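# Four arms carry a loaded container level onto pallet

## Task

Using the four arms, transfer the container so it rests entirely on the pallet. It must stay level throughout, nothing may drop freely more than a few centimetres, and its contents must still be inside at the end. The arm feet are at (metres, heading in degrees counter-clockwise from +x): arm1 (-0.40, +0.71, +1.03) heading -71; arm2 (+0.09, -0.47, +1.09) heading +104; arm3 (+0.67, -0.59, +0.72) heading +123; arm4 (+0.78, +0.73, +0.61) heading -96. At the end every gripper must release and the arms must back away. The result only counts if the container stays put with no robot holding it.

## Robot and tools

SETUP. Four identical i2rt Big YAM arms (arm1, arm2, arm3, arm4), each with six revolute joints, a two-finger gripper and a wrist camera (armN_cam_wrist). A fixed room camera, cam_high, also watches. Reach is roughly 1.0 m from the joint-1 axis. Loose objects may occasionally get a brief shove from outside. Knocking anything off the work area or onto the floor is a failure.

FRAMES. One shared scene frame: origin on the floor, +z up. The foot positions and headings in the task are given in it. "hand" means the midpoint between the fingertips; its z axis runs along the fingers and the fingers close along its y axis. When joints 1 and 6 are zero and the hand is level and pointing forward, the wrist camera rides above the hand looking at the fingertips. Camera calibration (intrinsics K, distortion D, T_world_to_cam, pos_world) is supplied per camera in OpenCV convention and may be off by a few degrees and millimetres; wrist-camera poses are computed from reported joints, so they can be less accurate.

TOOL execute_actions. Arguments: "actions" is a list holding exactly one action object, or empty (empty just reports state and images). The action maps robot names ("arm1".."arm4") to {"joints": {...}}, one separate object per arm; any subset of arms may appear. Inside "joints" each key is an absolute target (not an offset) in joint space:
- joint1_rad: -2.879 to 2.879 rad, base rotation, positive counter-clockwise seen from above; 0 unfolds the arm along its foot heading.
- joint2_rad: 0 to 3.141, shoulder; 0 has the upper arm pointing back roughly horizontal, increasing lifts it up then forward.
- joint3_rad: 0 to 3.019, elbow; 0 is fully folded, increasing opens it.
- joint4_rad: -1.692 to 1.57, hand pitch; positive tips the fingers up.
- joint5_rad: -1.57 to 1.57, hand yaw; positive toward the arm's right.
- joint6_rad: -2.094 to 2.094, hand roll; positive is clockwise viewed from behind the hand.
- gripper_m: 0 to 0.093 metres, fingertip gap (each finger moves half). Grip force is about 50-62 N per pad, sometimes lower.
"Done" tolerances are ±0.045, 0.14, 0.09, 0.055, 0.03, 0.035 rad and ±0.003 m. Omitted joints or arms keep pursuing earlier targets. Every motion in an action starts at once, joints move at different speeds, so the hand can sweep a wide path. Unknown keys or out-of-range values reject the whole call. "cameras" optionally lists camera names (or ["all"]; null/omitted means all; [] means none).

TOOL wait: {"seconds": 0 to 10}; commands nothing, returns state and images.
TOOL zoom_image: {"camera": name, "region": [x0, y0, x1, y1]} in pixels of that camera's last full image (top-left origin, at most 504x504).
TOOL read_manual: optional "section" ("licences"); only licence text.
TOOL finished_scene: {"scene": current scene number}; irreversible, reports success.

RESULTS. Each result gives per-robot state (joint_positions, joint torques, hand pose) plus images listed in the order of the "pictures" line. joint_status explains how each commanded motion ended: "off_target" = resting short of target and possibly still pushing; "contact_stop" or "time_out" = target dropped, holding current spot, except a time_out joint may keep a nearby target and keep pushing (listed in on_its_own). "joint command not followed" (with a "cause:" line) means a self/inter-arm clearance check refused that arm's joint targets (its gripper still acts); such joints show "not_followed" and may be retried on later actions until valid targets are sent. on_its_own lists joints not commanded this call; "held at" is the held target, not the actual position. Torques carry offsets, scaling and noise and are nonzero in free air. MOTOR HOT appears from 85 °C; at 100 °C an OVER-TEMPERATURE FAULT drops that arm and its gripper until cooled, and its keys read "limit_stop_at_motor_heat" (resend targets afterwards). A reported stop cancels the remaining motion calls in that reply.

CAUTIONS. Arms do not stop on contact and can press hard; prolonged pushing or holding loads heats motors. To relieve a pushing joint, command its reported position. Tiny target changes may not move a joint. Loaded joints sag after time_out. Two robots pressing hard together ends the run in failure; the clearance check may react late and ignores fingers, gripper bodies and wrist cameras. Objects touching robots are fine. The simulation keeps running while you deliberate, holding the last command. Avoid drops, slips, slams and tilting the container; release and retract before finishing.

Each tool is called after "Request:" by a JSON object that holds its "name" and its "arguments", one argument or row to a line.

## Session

Request:
{"name": "execute_actions", "arguments": {
  "actions": []
}}

Scene clock: 0.00 s.
Joint torques (N m, as the arm reports them, + toward a larger angle): no reading
Motor temperatures (°C, as the motors report them): arm1=[26 30 30 27 28 30] | arm2=[27 27 28 26 26 27] | arm3=[28 28 28 26 26 29] | arm4=[27 27 29 29 28 25]
arm1.joint_positions: joint1_rad=+0.650 joint2_rad=+0.461 joint3_rad=+1.448 joint4_rad=-1.215 joint5_rad=+0.000 joint6_rad=-0.270 gripper_m=+0.094
arm1.joint_status: not commanded
arm1.hand: x=-0.2652 y=+0.6216 z=+1.6504 quat_wxyz=(-0.568, -0.126, -0.772, +0.257) (m; scene frame)
arm2.joint_positions: joint1_rad=-0.888 joint2_rad=+0.634 joint3_rad=+1.315 joint4_rad=-1.387 joint5_rad=-0.044 joint6_rad=-0.326 gripper_m=+0.095
arm2.joint_status: not commanded
arm2.hand: x=+0.2298 y=-0.2828 z=+1.5812 quat_wxyz=(-0.397, +0.538, -0.728, -0.149) (m; scene frame)
arm3.joint_positions: joint1_rad=-0.772 joint2_rad=+0.549 joint3_rad=+1.428 joint4_rad=-1.196 joint5_rad=+0.300 joint6_rad=-0.022 gripper_m=+0.095
arm3.joint_status: not commanded
arm3.hand: x=+0.7604 y=-0.3901 z=+1.3210 quat_wxyz=(-0.524, +0.449, -0.673, -0.266) (m; scene frame)
arm4.joint_positions: joint1_rad=-0.650 joint2_rad=+0.648 joint3_rad=+1.401 joint4_rad=-1.226 joint5_rad=-0.129 joint6_rad=+0.506 gripper_m=+0.095
arm4.joint_status: not commanded
arm4.hand: x=+0.6160 y=+0.5221 z=+1.1695 quat_wxyz=(-0.358, -0.839, -0.162, +0.376) (m; scene frame)
pictures: arm1_cam_wrist, arm2_cam_wrist, arm3_cam_wrist, arm4_cam_wrist, cam_high
camera_calibration (this result's frames):
arm1_cam_wrist: T_world_to_cam=[[-0.485952, -0.835951, 0.255021, -0.0351077], [-0.737919, 0.236086, -0.632249, 0.703923], [0.468323, -0.495428, -0.731591, 1.76236], [0, 0, 0, 1]] pos_world=[-0.322974, 0.677586, 1.74333]
arm2_cam_wrist: T_world_to_cam=[[0.90417, -0.374093, 0.206231, -0.64104], [-0.327284, -0.91692, -0.228348, 0.181152], [0.27452, 0.138969, -0.951486, 1.6025], [0, 0, 0, 1]] pos_world=[0.198978, -0.296405, 1.69833]
arm3_cam_wrist: T_world_to_cam=[[0.879563, -0.465946, 0.0962437, -0.975075], [-0.334123, -0.748924, -0.572255, 0.721287], [0.338719, 0.471177, -0.814409, 1.12742], [0, 0, 0, 1]] pos_world=[0.71676, -0.445357, 1.42478]
arm4_cam_wrist: T_world_to_cam=[[-0.539362, 0.703122, -0.463365, 0.502875], [0.840778, 0.41915, -0.342645, -0.330231], [-0.0467015, -0.574397, -0.817243, 1.405], [0, 0, 0, 1]] pos_world=[0.614498, 0.59186, 1.26809]
Images, in order (width x height): arm1_cam_wrist 896x504, arm2_cam_wrist 896x504, arm3_cam_wrist 896x504, arm4_cam_wrist 896x504, cam_high 896x504.

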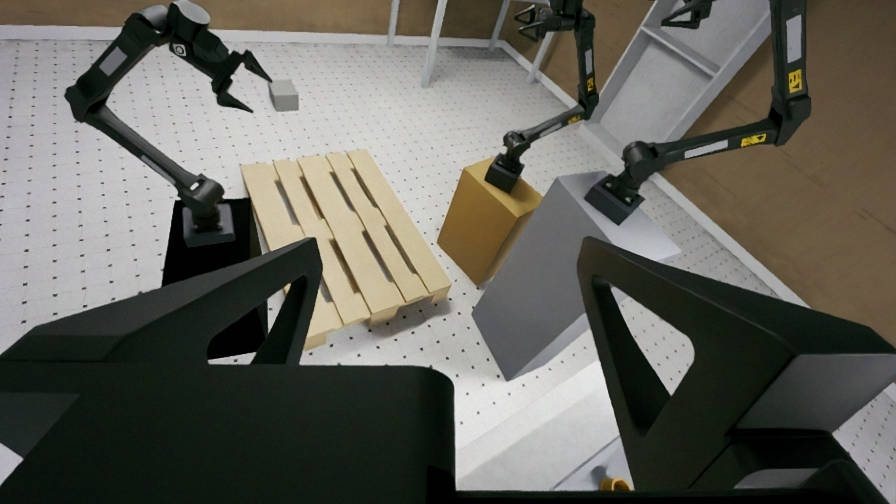

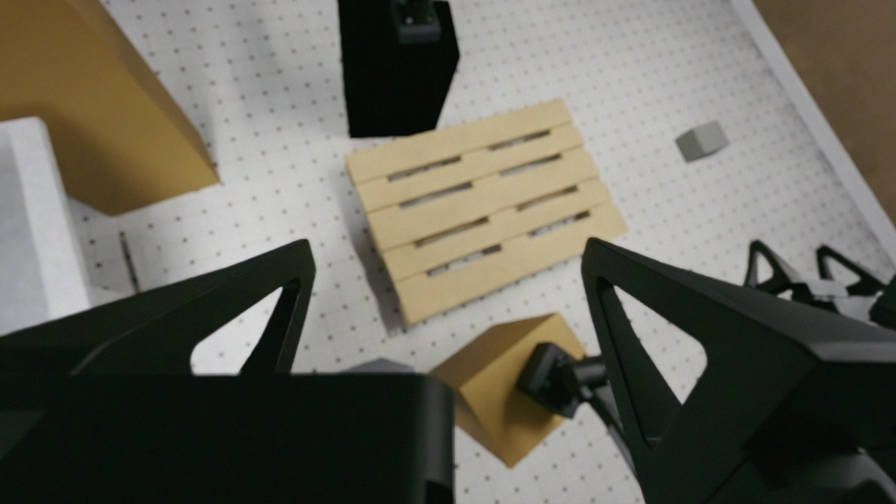

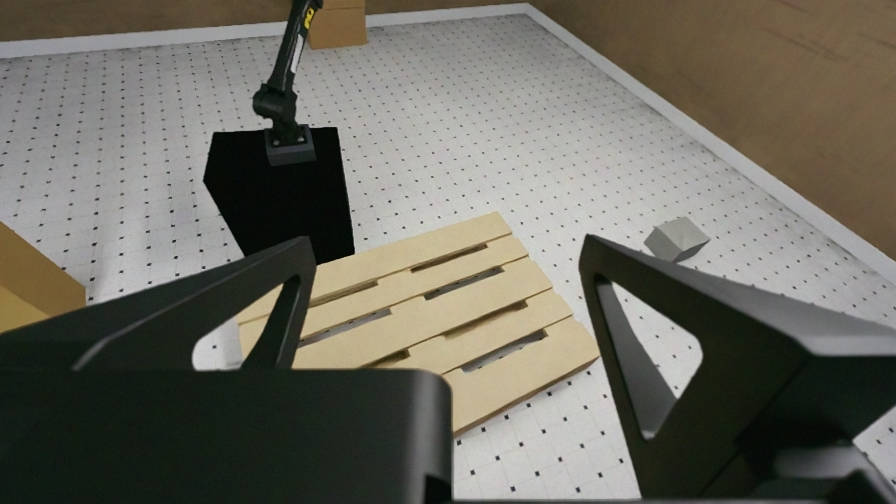

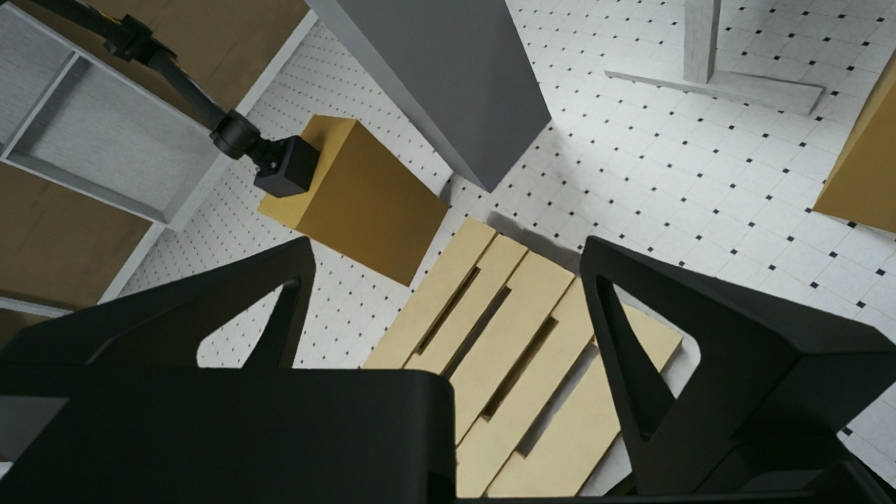

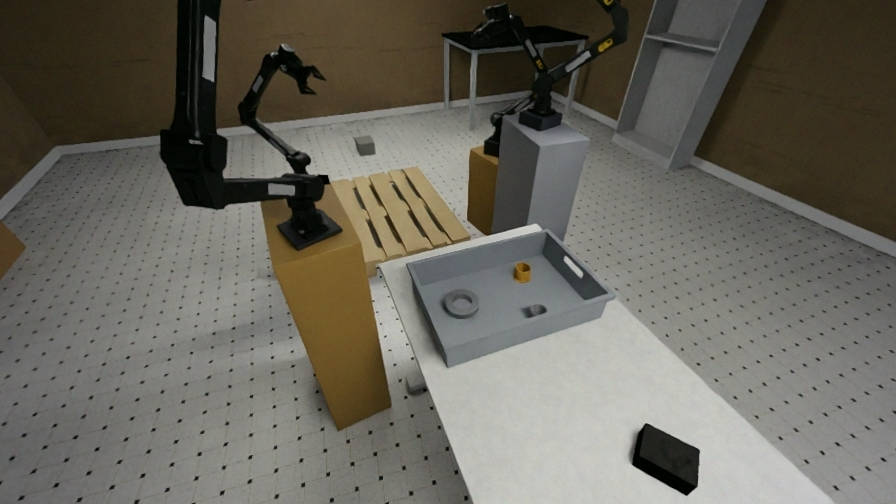

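Request:
{"name": "zoom_image", "arguments": {
  "camera": "cam_high",
  "region": [320, 150, 680, 380]
}}

Region (320, 150, 680, 380) of cam_high's 896x504 image, scaled by 1.400, with more detail than that image has; it fills the top 322 rows of this view, and the rest is white.

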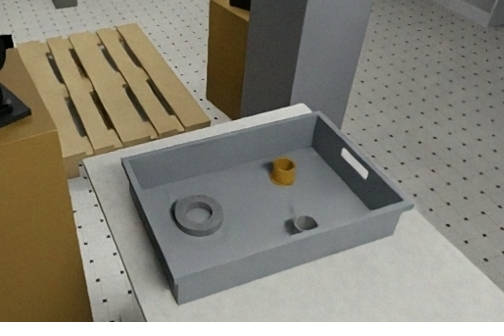

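Request:
{"name": "execute_actions", "arguments": {
  "actions": [
    {"arm1":{"joints":{"joint1_rad":-1.172,"joint2_rad":2.32,"joint3_rad":1.735,"joint4_rad":-0.97,"joint5_rad":0,"joint6_rad":-0.85,"gripper_m":0.093}},"arm2":{"joints":{"joint1_rad":0.727,"joint2_rad":2.60,"joint3_rad":2.165,"joint4_rad":-1.092,"joint5_rad":0,"joint6_rad":0.98,"gripper_m":0.093}}}
  ],
  "cameras": ["arm1_cam_wrist","arm2_cam_wrist"]
}}

Scene clock: 3.13 s.
Joint torques (N m, as the arm reports them, + toward a larger angle): arm1=[ -0.25 -19.74   7.09  -0.34  -0.21  -0.21] | arm2=[  0.2  -21.58   9.45   0.38   0.07   0.25] | arm3=[ 0.21  5.87  9.25  1.76  0.13 -0.06] | arm4=[-0.59  1.57  8.61  2.57  0.   -0.05]
Motor temperatures (°C, as the motors report them): arm1=[26 30 30 27 28 30] | arm2=[27 28 29 26 26 27] | arm3=[28 28 29 26 26 29] | arm4=[27 27 30 29 28 25]
arm1.joint_positions: joint1_rad=-1.168 joint2_rad=+2.303 joint3_rad=+1.726 joint4_rad=-0.963 joint5_rad=+0.002 joint6_rad=-0.834 gripper_m=+0.093
arm1.joint_status: all done
arm1.hand: x=-0.8799 y=+0.2768 z=+0.9345 quat_wxyz=(+0.001, -0.707, -0.707, +0.011) (m; scene frame)
arm2.joint_positions: joint1_rad=+0.723 joint2_rad=+2.617 joint3_rad=+2.136 joint4_rad=-1.087 joint5_rad=+0.000 joint6_rad=+0.966 gripper_m=+0.093
arm2.joint_status: all done
arm2.hand: x=-0.5061 y=-0.0632 z=+0.9339 quat_wxyz=(-0.004, +0.709, -0.705, -0.007) (m; scene frame)
arm3.joint_positions: joint1_rad=-0.772 joint2_rad=+0.549 joint3_rad=+1.428 joint4_rad=-1.196 joint5_rad=+0.300 joint6_rad=-0.022 gripper_m=+0.095
arm3.joint_status: not commanded
arm3.hand: x=+0.7604 y=-0.3901 z=+1.3210 quat_wxyz=(-0.524, +0.449, -0.673, -0.266) (m; scene frame)
arm4.joint_positions: joint1_rad=-0.650 joint2_rad=+0.648 joint3_rad=+1.401 joint4_rad=-1.226 joint5_rad=-0.129 joint6_rad=+0.506 gripper_m=+0.095
arm4.joint_status: not commanded
arm4.hand: x=+0.6160 y=+0.5221 z=+1.1695 quat_wxyz=(-0.358, -0.839, -0.162, +0.376) (m; scene frame)
pictures: arm1_cam_wrist, arm2_cam_wrist
camera_calibration (this result's frames):
arm1_cam_wrist: T_world_to_cam=[[-0.999844, -0.00137616, 0.0175815, -0.900814], [0.00895599, 0.819199, 0.57344, -0.751804], [-0.0151919, 0.573508, -0.819059, 0.716029], [0, 0, 0, 1]] pos_world=[-0.883063, 0.203989, 1.03342]
arm2_cam_wrist: T_world_to_cam=[[0.999958, 0.00413753, -0.00811773, 0.512544], [0.00802231, -0.822207, 0.569133, -0.575326], [-0.00431964, -0.569174, -0.822206, 0.851474], [0, 0, 0, 1]] pos_world=[-0.50423, 0.00947962, 1.03168]
Images, in order (width x height): arm1_cam_wrist 896x504, arm2_cam_wrist 896x504.

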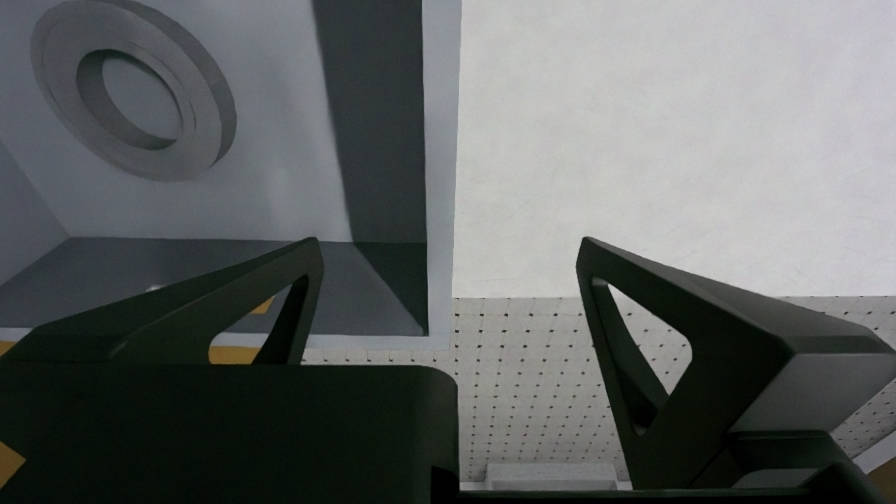

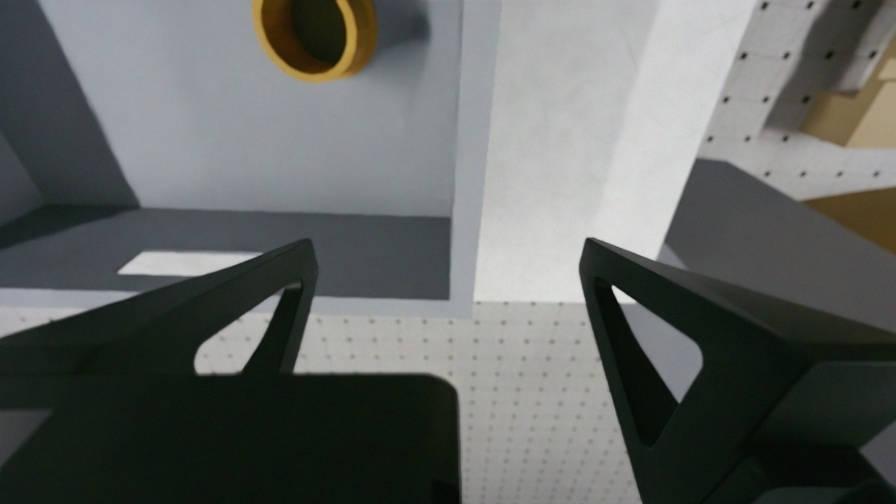

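Request:
{"name": "execute_actions", "arguments": {
  "actions": [
    {"arm1":{"joints":{"joint2_rad":2.585,"joint3_rad":1.765,"joint4_rad":-0.769}},"arm2":{"joints":{"joint1_rad":0.712,"joint2_rad":2.852,"joint3_rad":2.24,"joint4_rad":-0.935}}}
  ],
  "cameras": ["arm1_cam_wrist","arm2_cam_wrist"]
}}

Scene clock: 5.00 s.
Joint torques (N m, as the arm reports them, + toward a larger angle): arm1=[ -0.1  -19.48   4.88   0.01   0.02  -0.21] | arm2=[ -0.94 -21.35   8.08   0.85   0.06   0.24] | arm3=[-0.03  5.29  9.39  1.75  0.15 -0.06] | arm4=[-0.72  1.74  8.57  2.67 -0.04 -0.08]
Motor temperatures (°C, as the motors report them): arm1=[26 31 31 27 28 30] | arm2=[27 28 29 26 26 27] | arm3=[28 28 29 26 26 29] | arm4=[27 27 31 29 28 25]
arm1.joint_positions: joint1_rad=-1.171 joint2_rad=+2.554 joint3_rad=+1.767 joint4_rad=-0.773 joint5_rad=-0.003 joint6_rad=-0.835 gripper_m=+0.093
arm1.joint_status: all done
arm1.hand: x=-0.8750 y=+0.2823 z=+0.7896 quat_wxyz=(-0.002, -0.708, -0.706, +0.002) (m; scene frame)
arm2.joint_positions: joint1_rad=+0.722 joint2_rad=+2.864 joint3_rad=+2.221 joint4_rad=-0.942 joint5_rad=+0.000 joint6_rad=+0.967 gripper_m=+0.093
arm2.joint_status: all done
arm2.hand: x=-0.4925 y=-0.0701 z=+0.7886 quat_wxyz=(-0.005, +0.708, -0.706, +0.002) (m; scene frame)
arm3.joint_positions: joint1_rad=-0.772 joint2_rad=+0.549 joint3_rad=+1.428 joint4_rad=-1.196 joint5_rad=+0.300 joint6_rad=-0.022 gripper_m=+0.095
arm3.joint_status: not commanded
arm3.hand: x=+0.7604 y=-0.3901 z=+1.3210 quat_wxyz=(-0.524, +0.449, -0.673, -0.266) (m; scene frame)
arm4.joint_positions: joint1_rad=-0.650 joint2_rad=+0.648 joint3_rad=+1.401 joint4_rad=-1.226 joint5_rad=-0.129 joint6_rad=+0.506 gripper_m=+0.095
arm4.joint_status: not commanded
arm4.hand: x=+0.6160 y=+0.5221 z=+1.1695 quat_wxyz=(-0.358, -0.839, -0.162, +0.376) (m; scene frame)
pictures: arm1_cam_wrist, arm2_cam_wrist
camera_calibration (this result's frames):
arm1_cam_wrist: T_world_to_cam=[[-1, 0.000340101, -0.000155618, -0.880023], [0.000186317, 0.813762, 0.581199, -0.68552], [0.000324302, 0.581199, -0.813762, 0.601554], [0, 0, 0, 1]] pos_world=[-0.88009, 0.208527, 0.887808]
arm2_cam_wrist: T_world_to_cam=[[0.999977, 0.00242567, 0.0063154, 0.486326], [-0.00166525, -0.816534, 0.577295, -0.509156], [0.00655707, -0.577292, -0.816512, 0.728437], [0, 0, 0, 1]] pos_world=[-0.491939, 0.00359716, 0.885639]
Images, in order (width x height): arm1_cam_wrist 896x504, arm2_cam_wrist 896x504.

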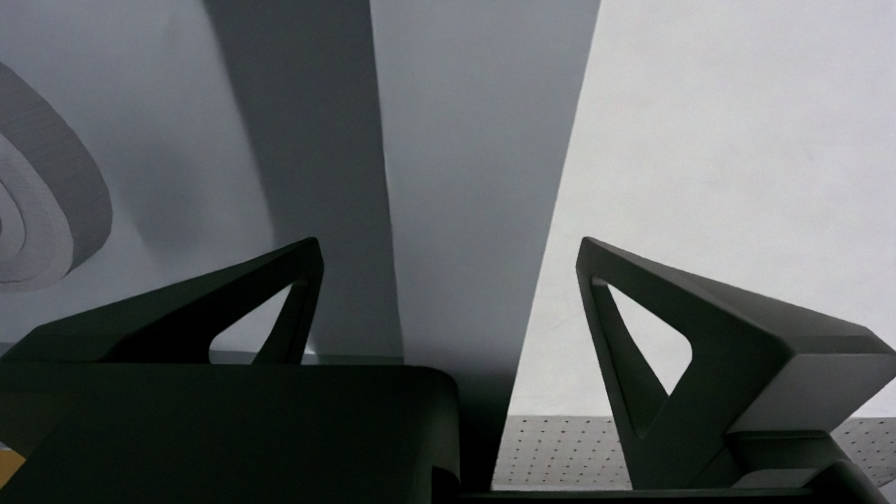

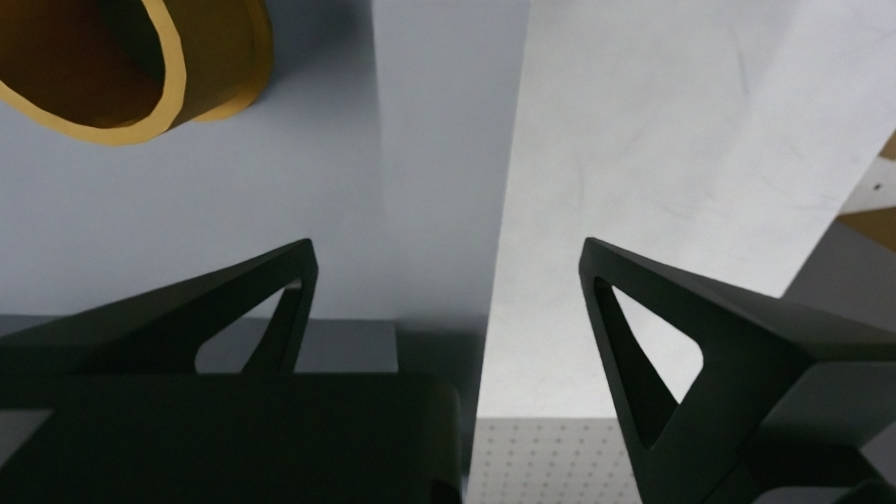

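Request:
{"name": "execute_actions", "arguments": {
  "actions": [
    {"arm1":{"joints":{"gripper_m":0}},"arm2":{"joints":{"gripper_m":0}}}
  ],
  "cameras": []
}}

Request:
{"name": "execute_actions", "arguments": {
  "actions": [
    {"arm1":{"joints":{"joint2_rad":2.35,"joint3_rad":1.735,"joint4_rad":-0.836}},"arm2":{"joints":{"joint1_rad":0.722,"joint2_rad":2.593,"joint3_rad":2.14,"joint4_rad":-0.956}}}
  ],
  "cameras": ["cam_high"]
}}

Scene clock: 7.30 s.
Joint torques (N m, as the arm reports them, + toward a larger angle): arm1=[  0.15 -19.25   4.96   0.25   0.42  -0.3 ] | arm2=[ -0.65 -21.44   8.08   0.39   0.62  -0.03] | arm3=[ 0.78  5.93  9.33  1.77  0.13 -0.1 ] | arm4=[-0.79  1.52  8.46  2.44 -0.02 -0.06]
Motor temperatures (°C, as the motors report them): arm1=[26 31 31 27 28 30] | arm2=[27 29 29 26 26 27] | arm3=[28 28 30 26 26 29] | arm4=[27 27 31 29 28 25]
arm1.joint_positions: joint1_rad=-1.175 joint2_rad=+2.554 joint3_rad=+1.767 joint4_rad=-0.780 joint5_rad=-0.011 joint6_rad=-0.826 gripper_m=+0.012
arm1.joint_status: gripper_m off_target (ended at +0.012, target +0.000)
arm1.hand: x=-0.8744 y=+0.2843 z=+0.7894 quat_wxyz=(-0.007, -0.712, -0.702, -0.002) (m; scene frame)
arm2.joint_positions: joint1_rad=+0.719 joint2_rad=+2.864 joint3_rad=+2.221 joint4_rad=-0.930 joint5_rad=-0.014 joint6_rad=+0.993 gripper_m=+0.013
arm2.joint_status: gripper_m off_target (ended at +0.013, target +0.000)
arm2.hand: x=-0.4946 y=-0.0683 z=+0.7886 quat_wxyz=(+0.002, +0.698, -0.716, -0.002) (m; scene frame)
arm3.joint_positions: joint1_rad=-0.772 joint2_rad=+0.549 joint3_rad=+1.428 joint4_rad=-1.196 joint5_rad=+0.300 joint6_rad=-0.022 gripper_m=+0.095
arm3.joint_status: not commanded
arm3.hand: x=+0.7604 y=-0.3901 z=+1.3210 quat_wxyz=(-0.524, +0.449, -0.673, -0.266) (m; scene frame)
arm4.joint_positions: joint1_rad=-0.650 joint2_rad=+0.648 joint3_rad=+1.401 joint4_rad=-1.226 joint5_rad=-0.129 joint6_rad=+0.506 gripper_m=+0.095
arm4.joint_status: not commanded
arm4.hand: x=+0.6160 y=+0.5221 z=+1.1695 quat_wxyz=(-0.358, -0.839, -0.162, +0.376) (m; scene frame)
pictures: none
No camera images: the call's "cameras" was empty. Leave "cameras" out to get every camera's image.

Scene clock: 8.60 s.
Joint torques (N m, as the arm reports them, + toward a larger angle): arm1=[  0.   -27.54   7.64  -0.6    1.25  -0.36] | arm2=[  0.42 -28.73   9.62  -0.24   1.28  -0.02] | arm3=[ 0.14  5.08  9.27  1.88  0.14 -0.09] | arm4=[-0.77  2.19  8.66  2.59 -0.04 -0.04]
Motor temperatures (°C, as the motors report them): arm1=[26 32 31 27 28 30] | arm2=[27 30 30 26 26 27] | arm3=[28 28 30 26 26 29] | arm4=[27 27 31 29 28 25]
arm1.joint_positions: joint1_rad=-1.174 joint2_rad=+2.441 joint3_rad=+1.708 joint4_rad=-0.824 joint5_rad=-0.028 joint6_rad=-0.821 gripper_m=+0.011
arm1.joint_status: all done
arm1.hand: x=-0.8703 y=+0.2833 z=+0.8434 quat_wxyz=(-0.015, -0.714, -0.700, +0.004) (m; scene frame)
arm2.joint_positions: joint1_rad=+0.714 joint2_rad=+2.722 joint3_rad=+2.100 joint4_rad=-0.937 joint5_rad=-0.030 joint6_rad=+0.991 gripper_m=+0.013
arm2.joint_status: all done
arm2.hand: x=-0.4936 y=-0.0690 z=+0.8490 quat_wxyz=(+0.012, +0.697, -0.717, -0.008) (m; scene frame)
arm3.joint_positions: joint1_rad=-0.772 joint2_rad=+0.549 joint3_rad=+1.428 joint4_rad=-1.196 joint5_rad=+0.300 joint6_rad=-0.022 gripper_m=+0.095
arm3.joint_status: not commanded
arm3.hand: x=+0.7604 y=-0.3901 z=+1.3210 quat_wxyz=(-0.524, +0.449, -0.673, -0.266) (m; scene frame)
arm4.joint_positions: joint1_rad=-0.650 joint2_rad=+0.648 joint3_rad=+1.401 joint4_rad=-1.226 joint5_rad=-0.129 joint6_rad=+0.506 gripper_m=+0.095
arm4.joint_status: not commanded
arm4.hand: x=+0.6160 y=+0.5221 z=+1.1695 quat_wxyz=(-0.358, -0.839, -0.162, +0.376) (m; scene frame)
pictures: cam_high
Images, in order (width x height): cam_high 896x504.

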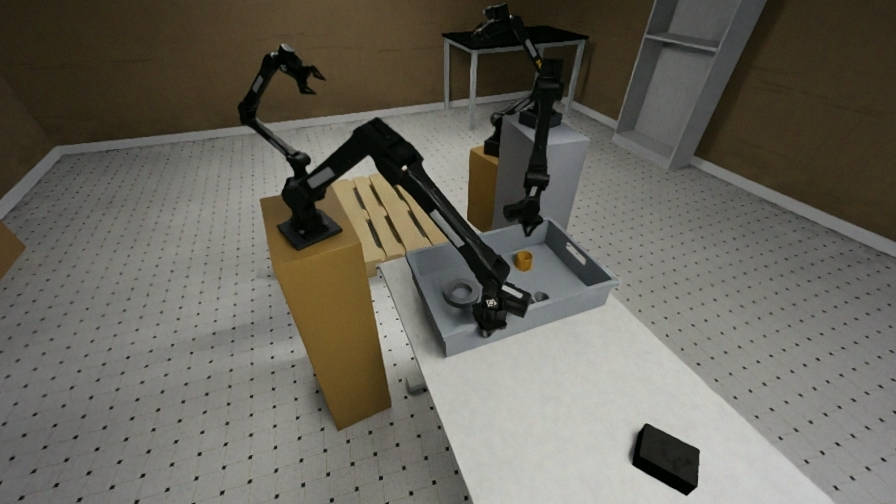

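Request:
{"name": "execute_actions", "arguments": {
  "actions": [
    {"arm1":{"joints":{"joint1_rad":-1.045,"joint2_rad":2.23,"joint3_rad":1.415,"joint4_rad":-0.661,"joint6_rad":-0.69}},"arm2":{"joints":{"joint1_rad":0.617,"joint2_rad":2.417,"joint3_rad":1.73,"joint4_rad":-0.735,"joint6_rad":0.886}}}
  ],
  "cameras": []
}}

Scene clock: 10.07 s.
Joint torques (N m, as the arm reports them, + toward a larger angle): arm1=[  0.35 -24.65   6.49  -0.68   1.86  -0.07] | arm2=[  0.68 -26.52   7.99   0.18   0.82   0.04] | arm3=[ 0.28  5.3   9.2   1.8   0.14 -0.08] | arm4=[-1.    1.89  8.67  2.57 -0.03 -0.06]
Motor temperatures (°C, as the motors report them): arm1=[26 32 31 27 28 30] | arm2=[27 30 30 26 27 27] | arm3=[28 28 30 26 26 29] | arm4=[27 27 31 29 28 25]
arm1.joint_positions: joint1_rad=-1.050 joint2_rad=+2.317 joint3_rad=+1.386 joint4_rad=-0.649 joint5_rad=-0.040 joint6_rad=-0.690 gripper_m=+0.011
arm1.joint_status: all done
arm1.hand: x=-0.7543 y=+0.2927 z=+0.8332 quat_wxyz=(-0.021, -0.716, -0.698, -0.010) (m; scene frame)
arm2.joint_positions: joint1_rad=+0.607 joint2_rad=+2.549 joint3_rad=+1.696 joint4_rad=-0.726 joint5_rad=-0.019 joint6_rad=+0.892 gripper_m=+0.013
arm2.joint_status: all done
arm2.hand: x=-0.3820 y=-0.0634 z=+0.8471 quat_wxyz=(+0.005, +0.694, -0.720, -0.001) (m; scene frame)
arm3.joint_positions: joint1_rad=-0.772 joint2_rad=+0.549 joint3_rad=+1.428 joint4_rad=-1.196 joint5_rad=+0.300 joint6_rad=-0.022 gripper_m=+0.095
arm3.joint_status: not commanded
arm3.hand: x=+0.7604 y=-0.3901 z=+1.3210 quat_wxyz=(-0.524, +0.449, -0.673, -0.266) (m; scene frame)
arm4.joint_positions: joint1_rad=-0.650 joint2_rad=+0.648 joint3_rad=+1.401 joint4_rad=-1.226 joint5_rad=-0.129 joint6_rad=+0.506 gripper_m=+0.095
arm4.joint_status: not commanded
arm4.hand: x=+0.6160 y=+0.5221 z=+1.1695 quat_wxyz=(-0.358, -0.839, -0.162, +0.376) (m; scene frame)
pictures: none
No camera images: the call's "cameras" was empty. Leave "cameras" out to get every camera's image.

Request:
{"name": "execute_actions", "arguments": {
  "actions": [
    {"arm1":{"joints":{"joint1_rad":-0.848,"joint2_rad":2.105,"joint3_rad":1.165,"joint4_rad":-0.52,"joint6_rad":-0.495}},"arm2":{"joints":{"joint1_rad":0.458,"joint2_rad":2.285,"joint3_rad":1.375,"joint4_rad":-0.52,"joint6_rad":0.725}}}
  ],
  "cameras": []
}}

Scene clock: 11.57 s.
Joint torques (N m, as the arm reports them, + toward a larger angle): arm1=[  0.36 -21.25   6.51  -0.49   1.38  -0.03] | arm2=[  0.47 -22.71   6.8    0.46   1.23   0.09] | arm3=[ 0.04  5.85  9.34  1.65  0.12 -0.08] | arm4=[-0.92  2.01  8.58  2.59 -0.03 -0.05]
Motor temperatures (°C, as the motors report them): arm1=[26 33 31 27 28 30] | arm2=[27 31 30 26 27 27] | arm3=[28 28 30 26 26 29] | arm4=[27 27 32 29 28 25]
arm1.joint_positions: joint1_rad=-0.852 joint2_rad=+2.178 joint3_rad=+1.126 joint4_rad=-0.509 joint5_rad=-0.030 joint6_rad=-0.501 gripper_m=+0.011
arm1.joint_status: all done
arm1.hand: x=-0.6314 y=+0.2910 z=+0.8493 quat_wxyz=(-0.017, -0.713, -0.701, -0.003) (m; scene frame)
arm2.joint_positions: joint1_rad=+0.450 joint2_rad=+2.393 joint3_rad=+1.341 joint4_rad=-0.516 joint5_rad=-0.029 joint6_rad=+0.726 gripper_m=+0.013
arm2.joint_status: all done
arm2.hand: x=-0.2573 y=-0.0629 z=+0.8555 quat_wxyz=(+0.010, +0.697, -0.717, -0.008) (m; scene frame)
arm3.joint_positions: joint1_rad=-0.772 joint2_rad=+0.549 joint3_rad=+1.428 joint4_rad=-1.196 joint5_rad=+0.300 joint6_rad=-0.022 gripper_m=+0.095
arm3.joint_status: not commanded
arm3.hand: x=+0.7604 y=-0.3901 z=+1.3210 quat_wxyz=(-0.524, +0.449, -0.673, -0.266) (m; scene frame)
arm4.joint_positions: joint1_rad=-0.650 joint2_rad=+0.648 joint3_rad=+1.401 joint4_rad=-1.226 joint5_rad=-0.129 joint6_rad=+0.506 gripper_m=+0.095
arm4.joint_status: not commanded
arm4.hand: x=+0.6160 y=+0.5221 z=+1.1695 quat_wxyz=(-0.358, -0.839, -0.162, +0.376) (m; scene frame)
pictures: none
No camera images: the call's "cameras" was empty. Leave "cameras" out to get every camera's image.

Request:
{"name": "execute_actions", "arguments": {
  "actions": [
    {"arm1":{"joints":{"joint1_rad":-0.54,"joint2_rad":2.06,"joint3_rad":0.997,"joint4_rad":-0.415,"joint6_rad":-0.195}},"arm2":{"joints":{"joint1_rad":0.2,"joint2_rad":2.215,"joint3_rad":1.105,"joint4_rad":-0.337,"joint6_rad":0.465}}}
  ],
  "cameras": ["cam_high"]
}}

Request:
{"name": "execute_actions", "arguments": {
  "actions": [
    {"arm1":{"joints":{"joint1_rad":-0.188,"joint2_rad":2.06,"joint3_rad":0.98,"joint4_rad":-0.40,"joint6_rad":0.15}},"arm2":{"joints":{"joint1_rad":-0.138,"joint2_rad":2.185,"joint3_rad":0.98,"joint4_rad":-0.245,"joint6_rad":0.125}}}
  ],
  "cameras": ["cam_high"]
}}

Scene clock: 13.17 s.
Joint torques (N m, as the arm reports them, + toward a larger angle): arm1=[  0.52 -19.03   5.21  -0.8    1.22   0.09] | arm2=[  0.5  -19.44   5.55   0.44   1.31   0.17] | arm3=[-0.05  5.52  9.39  1.77  0.12 -0.06] | arm4=[-0.9   1.74  8.58  2.5   0.   -0.07]
Motor temperatures (°C, as the motors report them): arm1=[26 33 31 27 28 30] | arm2=[27 31 30 26 27 27] | arm3=[28 28 31 26 26 29] | arm4=[27 27 32 29 28 25]
arm1.joint_positions: joint1_rad=-0.547 joint2_rad=+2.121 joint3_rad=+0.966 joint4_rad=-0.395 joint5_rad=-0.026 joint6_rad=-0.211 gripper_m=+0.011
arm1.joint_status: all done
arm1.hand: x=-0.4833 y=+0.2873 z=+0.8474 quat_wxyz=(-0.018, -0.708, -0.706, -0.002) (m; scene frame)
arm2.joint_positions: joint1_rad=+0.194 joint2_rad=+2.307 joint3_rad=+1.072 joint4_rad=-0.332 joint5_rad=-0.032 joint6_rad=+0.459 gripper_m=+0.013
arm2.joint_status: all done
arm2.hand: x=-0.1079 y=-0.0631 z=+0.8532 quat_wxyz=(+0.010, +0.701, -0.713, -0.012) (m; scene frame)
arm3.joint_positions: joint1_rad=-0.772 joint2_rad=+0.549 joint3_rad=+1.428 joint4_rad=-1.196 joint5_rad=+0.300 joint6_rad=-0.022 gripper_m=+0.095
arm3.joint_status: not commanded
arm3.hand: x=+0.7604 y=-0.3901 z=+1.3210 quat_wxyz=(-0.524, +0.449, -0.673, -0.266) (m; scene frame)
arm4.joint_positions: joint1_rad=-0.650 joint2_rad=+0.648 joint3_rad=+1.401 joint4_rad=-1.226 joint5_rad=-0.129 joint6_rad=+0.506 gripper_m=+0.095
arm4.joint_status: not commanded
arm4.hand: x=+0.6160 y=+0.5221 z=+1.1695 quat_wxyz=(-0.358, -0.839, -0.162, +0.376) (m; scene frame)
pictures: cam_high
Images, in order (width x height): cam_high 896x504.

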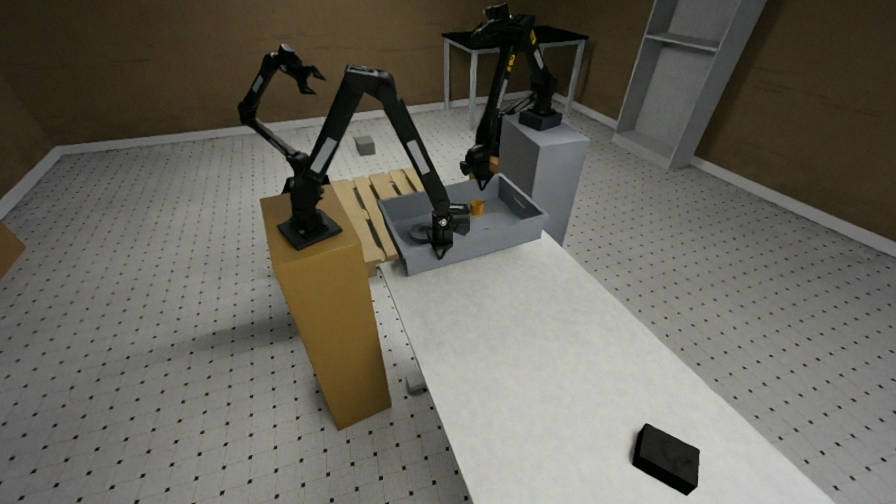

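Scene clock: 14.50 s.
Joint torques (N m, as the arm reports them, + toward a larger angle): arm1=[  0.14 -19.04   4.19  -0.82   1.2    0.13] | arm2=[  1.11 -18.08   4.65   1.01   1.48   0.39] | arm3=[ 0.24  5.22  9.2   1.77  0.14 -0.09] | arm4=[-0.91  1.2   8.56  2.51  0.   -0.07]
Motor temperatures (°C, as the motors report them): arm1=[26 33 31 27 28 30] | arm2=[27 31 30 26 27 27] | arm3=[28 28 31 26 26 29] | arm4=[27 27 32 29 28 25]
arm1.joint_positions: joint1_rad=-0.191 joint2_rad=+2.121 joint3_rad=+0.959 joint4_rad=-0.380 joint5_rad=-0.025 joint6_rad=+0.129 gripper_m=+0.011
arm1.joint_status: all done
arm1.hand: x=-0.3292 y=+0.2834 z=+0.8476 quat_wxyz=(-0.020, -0.702, -0.712, -0.005) (m; scene frame)
arm2.joint_positions: joint1_rad=-0.152 joint2_rad=+2.272 joint3_rad=+0.950 joint4_rad=-0.253 joint5_rad=-0.037 joint6_rad=+0.097 gripper_m=+0.014
arm2.joint_status: all done
arm2.hand: x=+0.0452 y=-0.0617 z=+0.8540 quat_wxyz=(+0.011, +0.707, -0.707, -0.016) (m; scene frame)
arm3.joint_positions: joint1_rad=-0.772 joint2_rad=+0.549 joint3_rad=+1.428 joint4_rad=-1.196 joint5_rad=+0.300 joint6_rad=-0.022 gripper_m=+0.095
arm3.joint_status: not commanded
arm3.hand: x=+0.7604 y=-0.3901 z=+1.3210 quat_wxyz=(-0.524, +0.449, -0.673, -0.266) (m; scene frame)
arm4.joint_positions: joint1_rad=-0.650 joint2_rad=+0.648 joint3_rad=+1.401 joint4_rad=-1.226 joint5_rad=-0.129 joint6_rad=+0.506 gripper_m=+0.095
arm4.joint_status: not commanded
arm4.hand: x=+0.6160 y=+0.5221 z=+1.1695 quat_wxyz=(-0.358, -0.839, -0.162, +0.376) (m; scene frame)
pictures: cam_high
Images, in order (width x height): cam_high 896x504.

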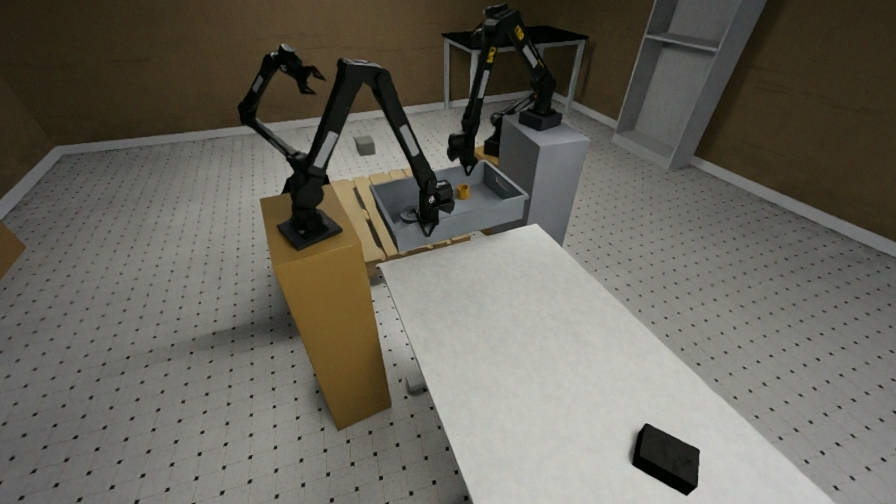

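Request:
{"name": "execute_actions", "arguments": {
  "actions": [
    {"arm1":{"joints":{"joint1_rad":0.132,"joint2_rad":2.14,"joint3_rad":1.13,"joint4_rad":-0.47,"joint6_rad":0.455}},"arm2":{"joints":{"joint1_rad":-0.499,"joint2_rad":2.235,"joint3_rad":1.04,"joint4_rad":-0.251,"joint6_rad":-0.255}}}
  ],
  "cameras": []
}}

Request:
{"name": "execute_actions", "arguments": {
  "actions": [
    {"arm1":{"joints":{"joint1_rad":0.363,"joint2_rad":2.30,"joint3_rad":1.395,"joint4_rad":-0.57,"joint6_rad":0.675}},"arm2":{"joints":{"joint1_rad":-0.787,"joint2_rad":2.345,"joint3_rad":1.24,"joint4_rad":-0.33,"joint6_rad":-0.55}}}
  ],
  "cameras": []
}}

Scene clock: 16.27 s.
Joint torques (N m, as the arm reports them, + toward a larger angle): arm1=[ -0.03 -19.48   5.89  -0.85   1.14  -0.03] | arm2=[  0.84 -17.43   5.19   1.98   1.4    0.18] | arm3=[ 0.53  5.59  9.19  1.75  0.13 -0.06] | arm4=[-0.58  1.73  8.53  2.52 -0.02 -0.04]
Motor temperatures (°C, as the motors report them): arm1=[26 33 31 27 28 30] | arm2=[27 31 30 26 27 27] | arm3=[28 28 31 26 26 29] | arm4=[27 27 32 29 28 25]
arm1.joint_positions: joint1_rad=+0.134 joint2_rad=+2.189 joint3_rad=+1.096 joint4_rad=-0.447 joint5_rad=-0.023 joint6_rad=+0.452 gripper_m=+0.011
arm1.joint_status: all done
arm1.hand: x=-0.1755 y=+0.2882 z=+0.8422 quat_wxyz=(-0.020, -0.701, -0.713, -0.010) (m; scene frame)
arm2.joint_positions: joint1_rad=-0.508 joint2_rad=+2.305 joint3_rad=+1.005 joint4_rad=-0.282 joint5_rad=-0.036 joint6_rad=-0.262 gripper_m=+0.014
arm2.joint_status: all done
arm2.hand: x=+0.1942 y=-0.0576 z=+0.8462 quat_wxyz=(+0.010, +0.708, -0.706, -0.018) (m; scene frame)
arm3.joint_positions: joint1_rad=-0.772 joint2_rad=+0.549 joint3_rad=+1.428 joint4_rad=-1.196 joint5_rad=+0.300 joint6_rad=-0.022 gripper_m=+0.095
arm3.joint_status: not commanded
arm3.hand: x=+0.7604 y=-0.3901 z=+1.3210 quat_wxyz=(-0.524, +0.449, -0.673, -0.266) (m; scene frame)
arm4.joint_positions: joint1_rad=-0.650 joint2_rad=+0.648 joint3_rad=+1.401 joint4_rad=-1.226 joint5_rad=-0.129 joint6_rad=+0.506 gripper_m=+0.095
arm4.joint_status: not commanded
arm4.hand: x=+0.6160 y=+0.5221 z=+1.1695 quat_wxyz=(-0.358, -0.839, -0.162, +0.376) (m; scene frame)
pictures: none
No camera images: the call's "cameras" was empty. Leave "cameras" out to get every camera's image.

Scene clock: 17.60 s.
Joint torques (N m, as the arm reports them, + toward a larger angle): arm1=[  0.03 -23.6    5.16  -1.37   0.8   -0.17] | arm2=[  0.63 -19.7    5.9    2.25   1.07   0.03] | arm3=[ 0.71  5.6   9.33  1.76  0.14 -0.11] | arm4=[-0.57  1.67  8.5   2.58  0.   -0.05]
Motor temperatures (°C, as the motors report them): arm1=[26 33 31 27 29 30] | arm2=[27 31 30 26 27 27] | arm3=[28 28 31 26 26 29] | arm4=[27 27 32 29 28 25]
arm1.joint_positions: joint1_rad=+0.364 joint2_rad=+2.370 joint3_rad=+1.380 joint4_rad=-0.534 joint5_rad=-0.016 joint6_rad=+0.686 gripper_m=+0.011
arm1.joint_status: all done
arm1.hand: x=-0.0320 y=+0.2867 z=+0.8093 quat_wxyz=(-0.025, -0.702, -0.711, -0.009) (m; scene frame)
arm2.joint_positions: joint1_rad=-0.792 joint2_rad=+2.430 joint3_rad=+1.202 joint4_rad=-0.369 joint5_rad=-0.028 joint6_rad=-0.543 gripper_m=+0.014
arm2.joint_status: all done
arm2.hand: x=+0.3321 y=-0.0613 z=+0.8144 quat_wxyz=(+0.012, +0.707, -0.707, -0.016) (m; scene frame)
arm3.joint_positions: joint1_rad=-0.772 joint2_rad=+0.549 joint3_rad=+1.428 joint4_rad=-1.196 joint5_rad=+0.300 joint6_rad=-0.022 gripper_m=+0.095
arm3.joint_status: not commanded
arm3.hand: x=+0.7604 y=-0.3901 z=+1.3210 quat_wxyz=(-0.524, +0.449, -0.673, -0.266) (m; scene frame)
arm4.joint_positions: joint1_rad=-0.650 joint2_rad=+0.648 joint3_rad=+1.401 joint4_rad=-1.226 joint5_rad=-0.129 joint6_rad=+0.506 gripper_m=+0.095
arm4.joint_status: not commanded
arm4.hand: x=+0.6160 y=+0.5221 z=+1.1695 quat_wxyz=(-0.358, -0.839, -0.162, +0.376) (m; scene frame)
pictures: none
No camera images: the call's "cameras" was empty. Leave "cameras" out to get every camera's image.

Request:
{"name": "execute_actions", "arguments": {
  "actions": [
    {"arm1":{"joints":{"joint1_rad":0.51,"joint2_rad":2.495,"joint3_rad":1.75,"joint4_rad":-0.70,"joint6_rad":0.825}},"arm2":{"joints":{"joint1_rad":-0.974,"joint2_rad":2.51,"joint3_rad":1.525,"joint4_rad":-0.47,"joint6_rad":-0.73}},"arm3":{"joints":{"joint1_rad":0.19,"joint2_rad":1.231,"joint3_rad":1.0,"joint4_rad":-1.32,"joint5_rad":0,"joint6_rad":-0.81,"gripper_m":0.093}},"arm4":{"joints":{"joint1_rad":-0.96,"joint2_rad":1.75,"joint3_rad":2.125,"joint4_rad":-1.69,"joint5_rad":0,"joint6_rad":0.50,"gripper_m":0.093}}}
  ],
  "cameras": ["cam_high"]
}}

Scene clock: 19.63 s.
Joint torques (N m, as the arm reports them, + toward a larger angle): arm1=[ -0.02 -26.44   8.17  -1.61   0.3   -0.25] | arm2=[ -0.33 -21.46   7.4    1.85   0.94  -0.16] | arm3=[ 0.69 -6.46 11.56 -0.46 -0.06 -0.22] | arm4=[ -1.05 -21.04  11.04   0.89   0.2   -0.05]
Motor temperatures (°C, as the motors report them): arm1=[26 34 32 27 28 30] | arm2=[27 32 30 26 27 27] | arm3=[28 28 31 26 26 29] | arm4=[27 27 33 29 28 25]
arm1.joint_positions: joint1_rad=+0.511 joint2_rad=+2.571 joint3_rad=+1.708 joint4_rad=-0.657 joint5_rad=-0.005 joint6_rad=+0.845 gripper_m=+0.011
arm1.joint_status: all done
arm1.hand: x=+0.0832 y=+0.2923 z=+0.7715 quat_wxyz=(-0.027, -0.707, -0.707, -0.008) (m; scene frame)
arm2.joint_positions: joint1_rad=-0.965 joint2_rad=+2.589 joint3_rad=+1.476 joint4_rad=-0.501 joint5_rad=-0.026 joint6_rad=-0.705 gripper_m=+0.014
arm2.joint_status: all done
arm2.hand: x=+0.4406 y=-0.0614 z=+0.7765 quat_wxyz=(+0.019, +0.702, -0.711, -0.017) (m; scene frame)
arm3.joint_positions: joint1_rad=+0.187 joint2_rad=+1.240 joint3_rad=+0.973 joint4_rad=-1.302 joint5_rad=+0.002 joint6_rad=-0.796 gripper_m=+0.093
arm3.joint_status: all done
arm3.hand: x=+0.4390 y=-0.3442 z=+0.8804 quat_wxyz=(+0.004, +1.000, -0.007, -0.003) (m; scene frame)
arm4.joint_positions: joint1_rad=-0.951 joint2_rad=+1.765 joint3_rad=+2.084 joint4_rad=-1.683 joint5_rad=-0.003 joint6_rad=+0.506 gripper_m=+0.093
arm4.joint_status: all done
arm4.hand: x=+0.2765 y=+0.4458 z=+0.9719 quat_wxyz=(-0.047, -0.995, -0.001, +0.087) (m; scene frame)
pictures: cam_high
Images, in order (width x height): cam_high 896x504.

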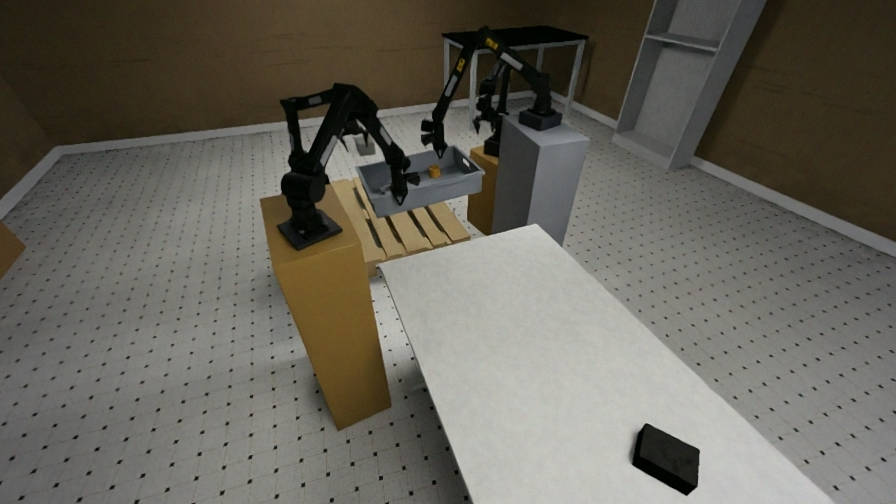

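Nearly the same spot as before; use the same hover poses.

Request:
{"name": "execute_actions", "arguments": {
  "actions": [
    {"arm3":{"joints":{"joint1_rad":0.174,"joint2_rad":1.945,"joint3_rad":1.835,"joint4_rad":-1.43,"joint6_rad":-0.825}},"arm4":{"joints":{"joint1_rad":-0.975,"joint2_rad":1.92}}}
  ],
  "cameras": ["arm3_cam_wrist","arm4_cam_wrist"]
}}

Scene clock: 23.73 s.
Joint torques (N m, as the arm reports them, + toward a larger angle): arm1=[  0.05 -26.42   8.14  -1.62   0.3   -0.25] | arm2=[ -0.32 -21.51   7.4    1.86   0.94  -0.16] | arm3=[ -0.37 -16.65  12.9   -0.29  -0.1   -0.21] | arm4=[ -1.8  -23.32   9.73   0.86   0.21  -0.06]
Motor temperatures (°C, as the motors report them): arm1=[26 35 32 27 28 30] | arm2=[27 32 30 26 27 27] | arm3=[28 28 32 26 26 29] | arm4=[27 27 34 29 28 25]
arm1.joint_positions: joint1_rad=+0.511 joint2_rad=+2.571 joint3_rad=+1.708 joint4_rad=-0.657 joint5_rad=-0.005 joint6_rad=+0.845 gripper_m=+0.011
arm1.joint_status: not commanded
arm1.hand: x=+0.0832 y=+0.2923 z=+0.7715 quat_wxyz=(-0.027, -0.707, -0.707, -0.008) (m; scene frame)
arm2.joint_positions: joint1_rad=-0.965 joint2_rad=+2.589 joint3_rad=+1.476 joint4_rad=-0.501 joint5_rad=-0.026 joint6_rad=-0.705 gripper_m=+0.014
arm2.joint_status: not commanded
arm2.hand: x=+0.4406 y=-0.0614 z=+0.7765 quat_wxyz=(+0.019, +0.702, -0.711, -0.017) (m; scene frame)
arm3.joint_positions: joint1_rad=+0.186 joint2_rad=+1.938 joint3_rad=+1.798 joint4_rad=-1.417 joint5_rad=+0.002 joint6_rad=-0.811 gripper_m=+0.093
arm3.joint_status: all done
arm3.hand: x=+0.2530 y=-0.1476 z=+0.8756 quat_wxyz=(+0.000, +1.000, +0.000, -0.007) (m; scene frame)
arm4.joint_positions: joint1_rad=-0.964 joint2_rad=+1.926 joint3_rad=+2.102 joint4_rad=-1.684 joint5_rad=-0.003 joint6_rad=+0.506 gripper_m=+0.093
arm4.joint_status: all done
arm4.hand: x=+0.2434 y=+0.4375 z=+0.8873 quat_wxyz=(-0.012, -1.000, +0.006, +0.024) (m; scene frame)
pictures: arm3_cam_wrist, arm4_cam_wrist
camera_calibration (this result's frames):
arm3_cam_wrist: T_world_to_cam=[[0.0196628, 0.999796, 0.00460977, 0.141276], [0.808524, -0.018613, 0.588169, -0.71885], [0.588135, -0.00783795, -0.808725, 0.68352], [0, 0, 0, 1]] pos_world=[0.176427, -0.149269, 0.974933]
arm4_cam_wrist: T_world_to_cam=[[0.00223854, 0.999978, -0.0062387, -0.436642], [0.843346, 0.00146465, 0.537368, -0.676971], [0.537366, -0.0064643, -0.843325, 0.740883], [0, 0, 0, 1]] pos_world=[0.173773, 0.442413, 0.985864]
Images, in order (width x height): arm3_cam_wrist 896x504, arm4_cam_wrist 896x504.

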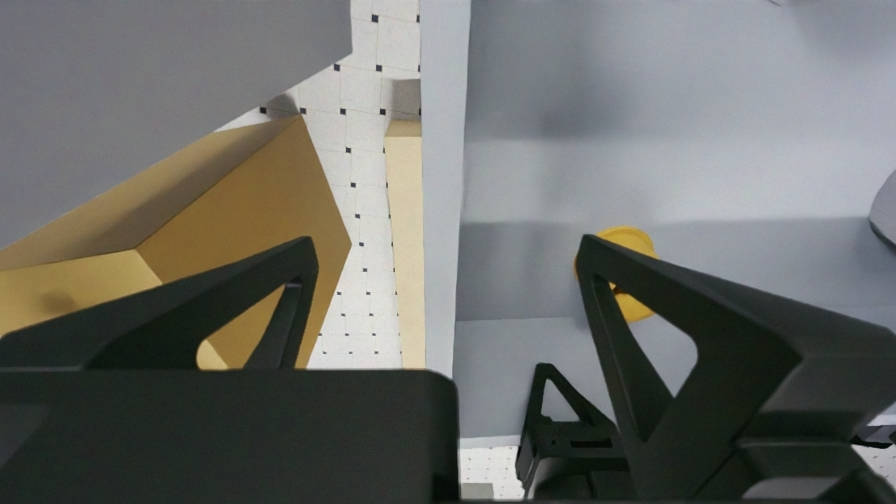

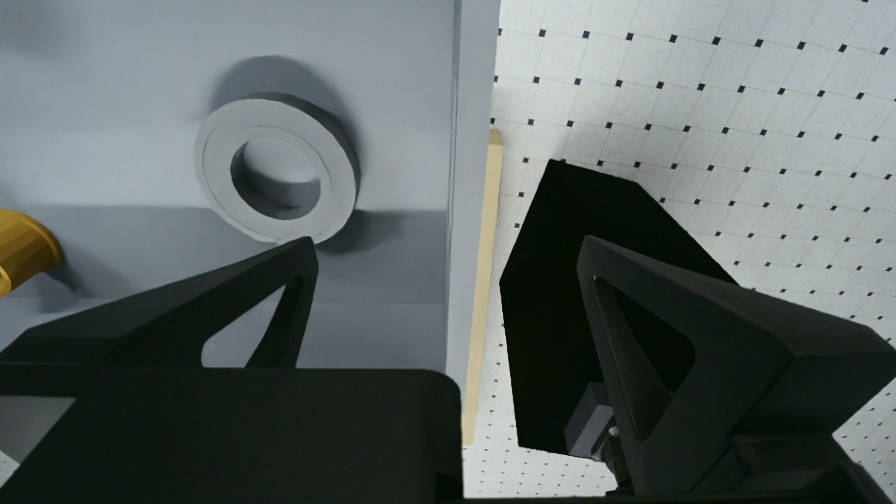

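Request:
{"name": "execute_actions", "arguments": {
  "actions": [
    {"arm3":{"joints":{"joint2_rad":2.02,"joint3_rad":1.655,"joint4_rad":-1.195}},"arm4":{"joints":{"joint1_rad":-0.967,"joint3_rad":1.76,"joint4_rad":-1.385}}}
  ],
  "cameras": ["arm3_cam_wrist","arm4_cam_wrist"]
}}

Scene clock: 25.33 s.
Joint torques (N m, as the arm reports them, + toward a larger angle): arm1=[  0.   -26.38   8.14  -1.6    0.3   -0.25] | arm2=[ -0.33 -21.46   7.38   1.86   0.95  -0.16] | arm3=[ -0.17 -17.69  10.18   0.79  -0.08  -0.26] | arm4=[ -0.8  -22.15   8.47   1.3    0.18  -0.08]
Motor temperatures (°C, as the motors report them): arm1=[26 35 33 27 28 30] | arm2=[27 32 30 26 27 27] | arm3=[28 28 32 26 26 29] | arm4=[27 28 34 29 28 25]
arm1.joint_positions: joint1_rad=+0.511 joint2_rad=+2.571 joint3_rad=+1.708 joint4_rad=-0.657 joint5_rad=-0.005 joint6_rad=+0.845 gripper_m=+0.011
arm1.joint_status: not commanded
arm1.hand: x=+0.0832 y=+0.2923 z=+0.7715 quat_wxyz=(-0.027, -0.707, -0.707, -0.008) (m; scene frame)
arm2.joint_positions: joint1_rad=-0.965 joint2_rad=+2.589 joint3_rad=+1.476 joint4_rad=-0.501 joint5_rad=-0.026 joint6_rad=-0.705 gripper_m=+0.014
arm2.joint_status: not commanded
arm2.hand: x=+0.4406 y=-0.0614 z=+0.7765 quat_wxyz=(+0.019, +0.702, -0.711, -0.017) (m; scene frame)
arm3.joint_positions: joint1_rad=+0.186 joint2_rad=+2.016 joint3_rad=+1.642 joint4_rad=-1.213 joint5_rad=+0.002 joint6_rad=-0.811 gripper_m=+0.093
arm3.joint_status: all done
arm3.hand: x=+0.2556 y=-0.1523 z=+0.7729 quat_wxyz=(+0.011, +1.000, +0.000, +0.003) (m; scene frame)
arm4.joint_positions: joint1_rad=-0.964 joint2_rad=+1.916 joint3_rad=+1.753 joint4_rad=-1.395 joint5_rad=-0.003 joint6_rad=+0.506 gripper_m=+0.093
arm4.joint_status: all done
arm4.hand: x=+0.2570 y=+0.4456 z=+0.7598 quat_wxyz=(+0.000, -1.000, +0.007, +0.003) (m; scene frame)
pictures: arm3_cam_wrist, arm4_cam_wrist
camera_calibration (this result's frames):
arm3_cam_wrist: T_world_to_cam=[[0.0194231, 0.999679, -0.0162933, 0.162527], [0.796467, -0.0056198, 0.604656, -0.668353], [0.60437, -0.0247213, -0.79632, 0.582522], [0, 0, 0, 1]] pos_world=[0.177106, -0.15183, 0.870646]
arm4_cam_wrist: T_world_to_cam=[[0.00226794, 0.999844, 0.0175148, -0.463589], [0.818882, -0.0119097, 0.573839, -0.635446], [0.573958, 0.0130411, -0.818781, 0.589376], [0, 0, 0, 1]] pos_world=[0.183129, 0.448263, 0.855334]
Images, in order (width x height): arm3_cam_wrist 896x504, arm4_cam_wrist 896x504.

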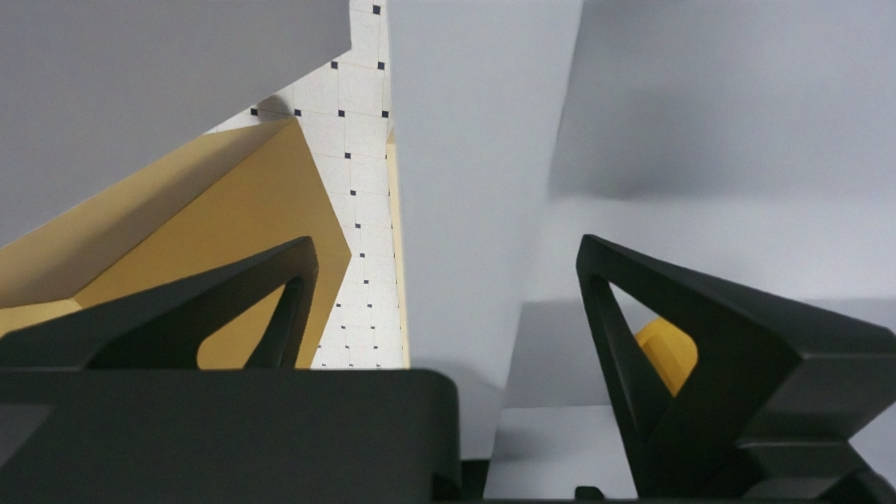

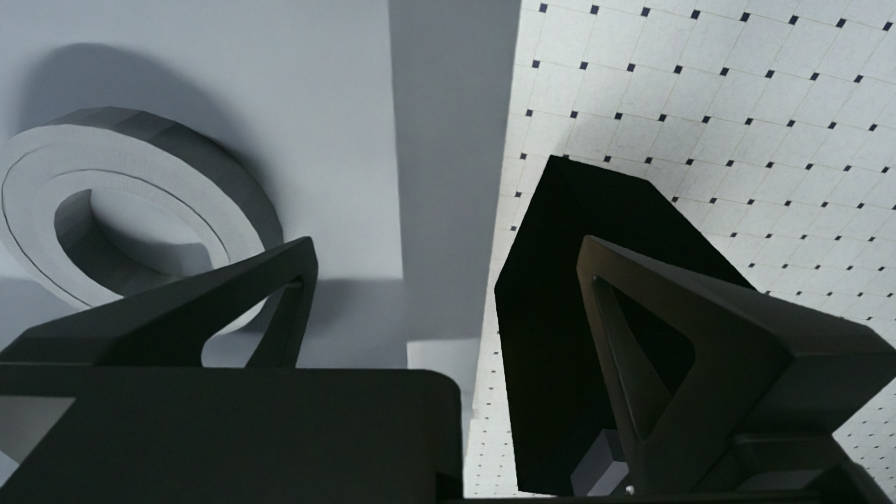

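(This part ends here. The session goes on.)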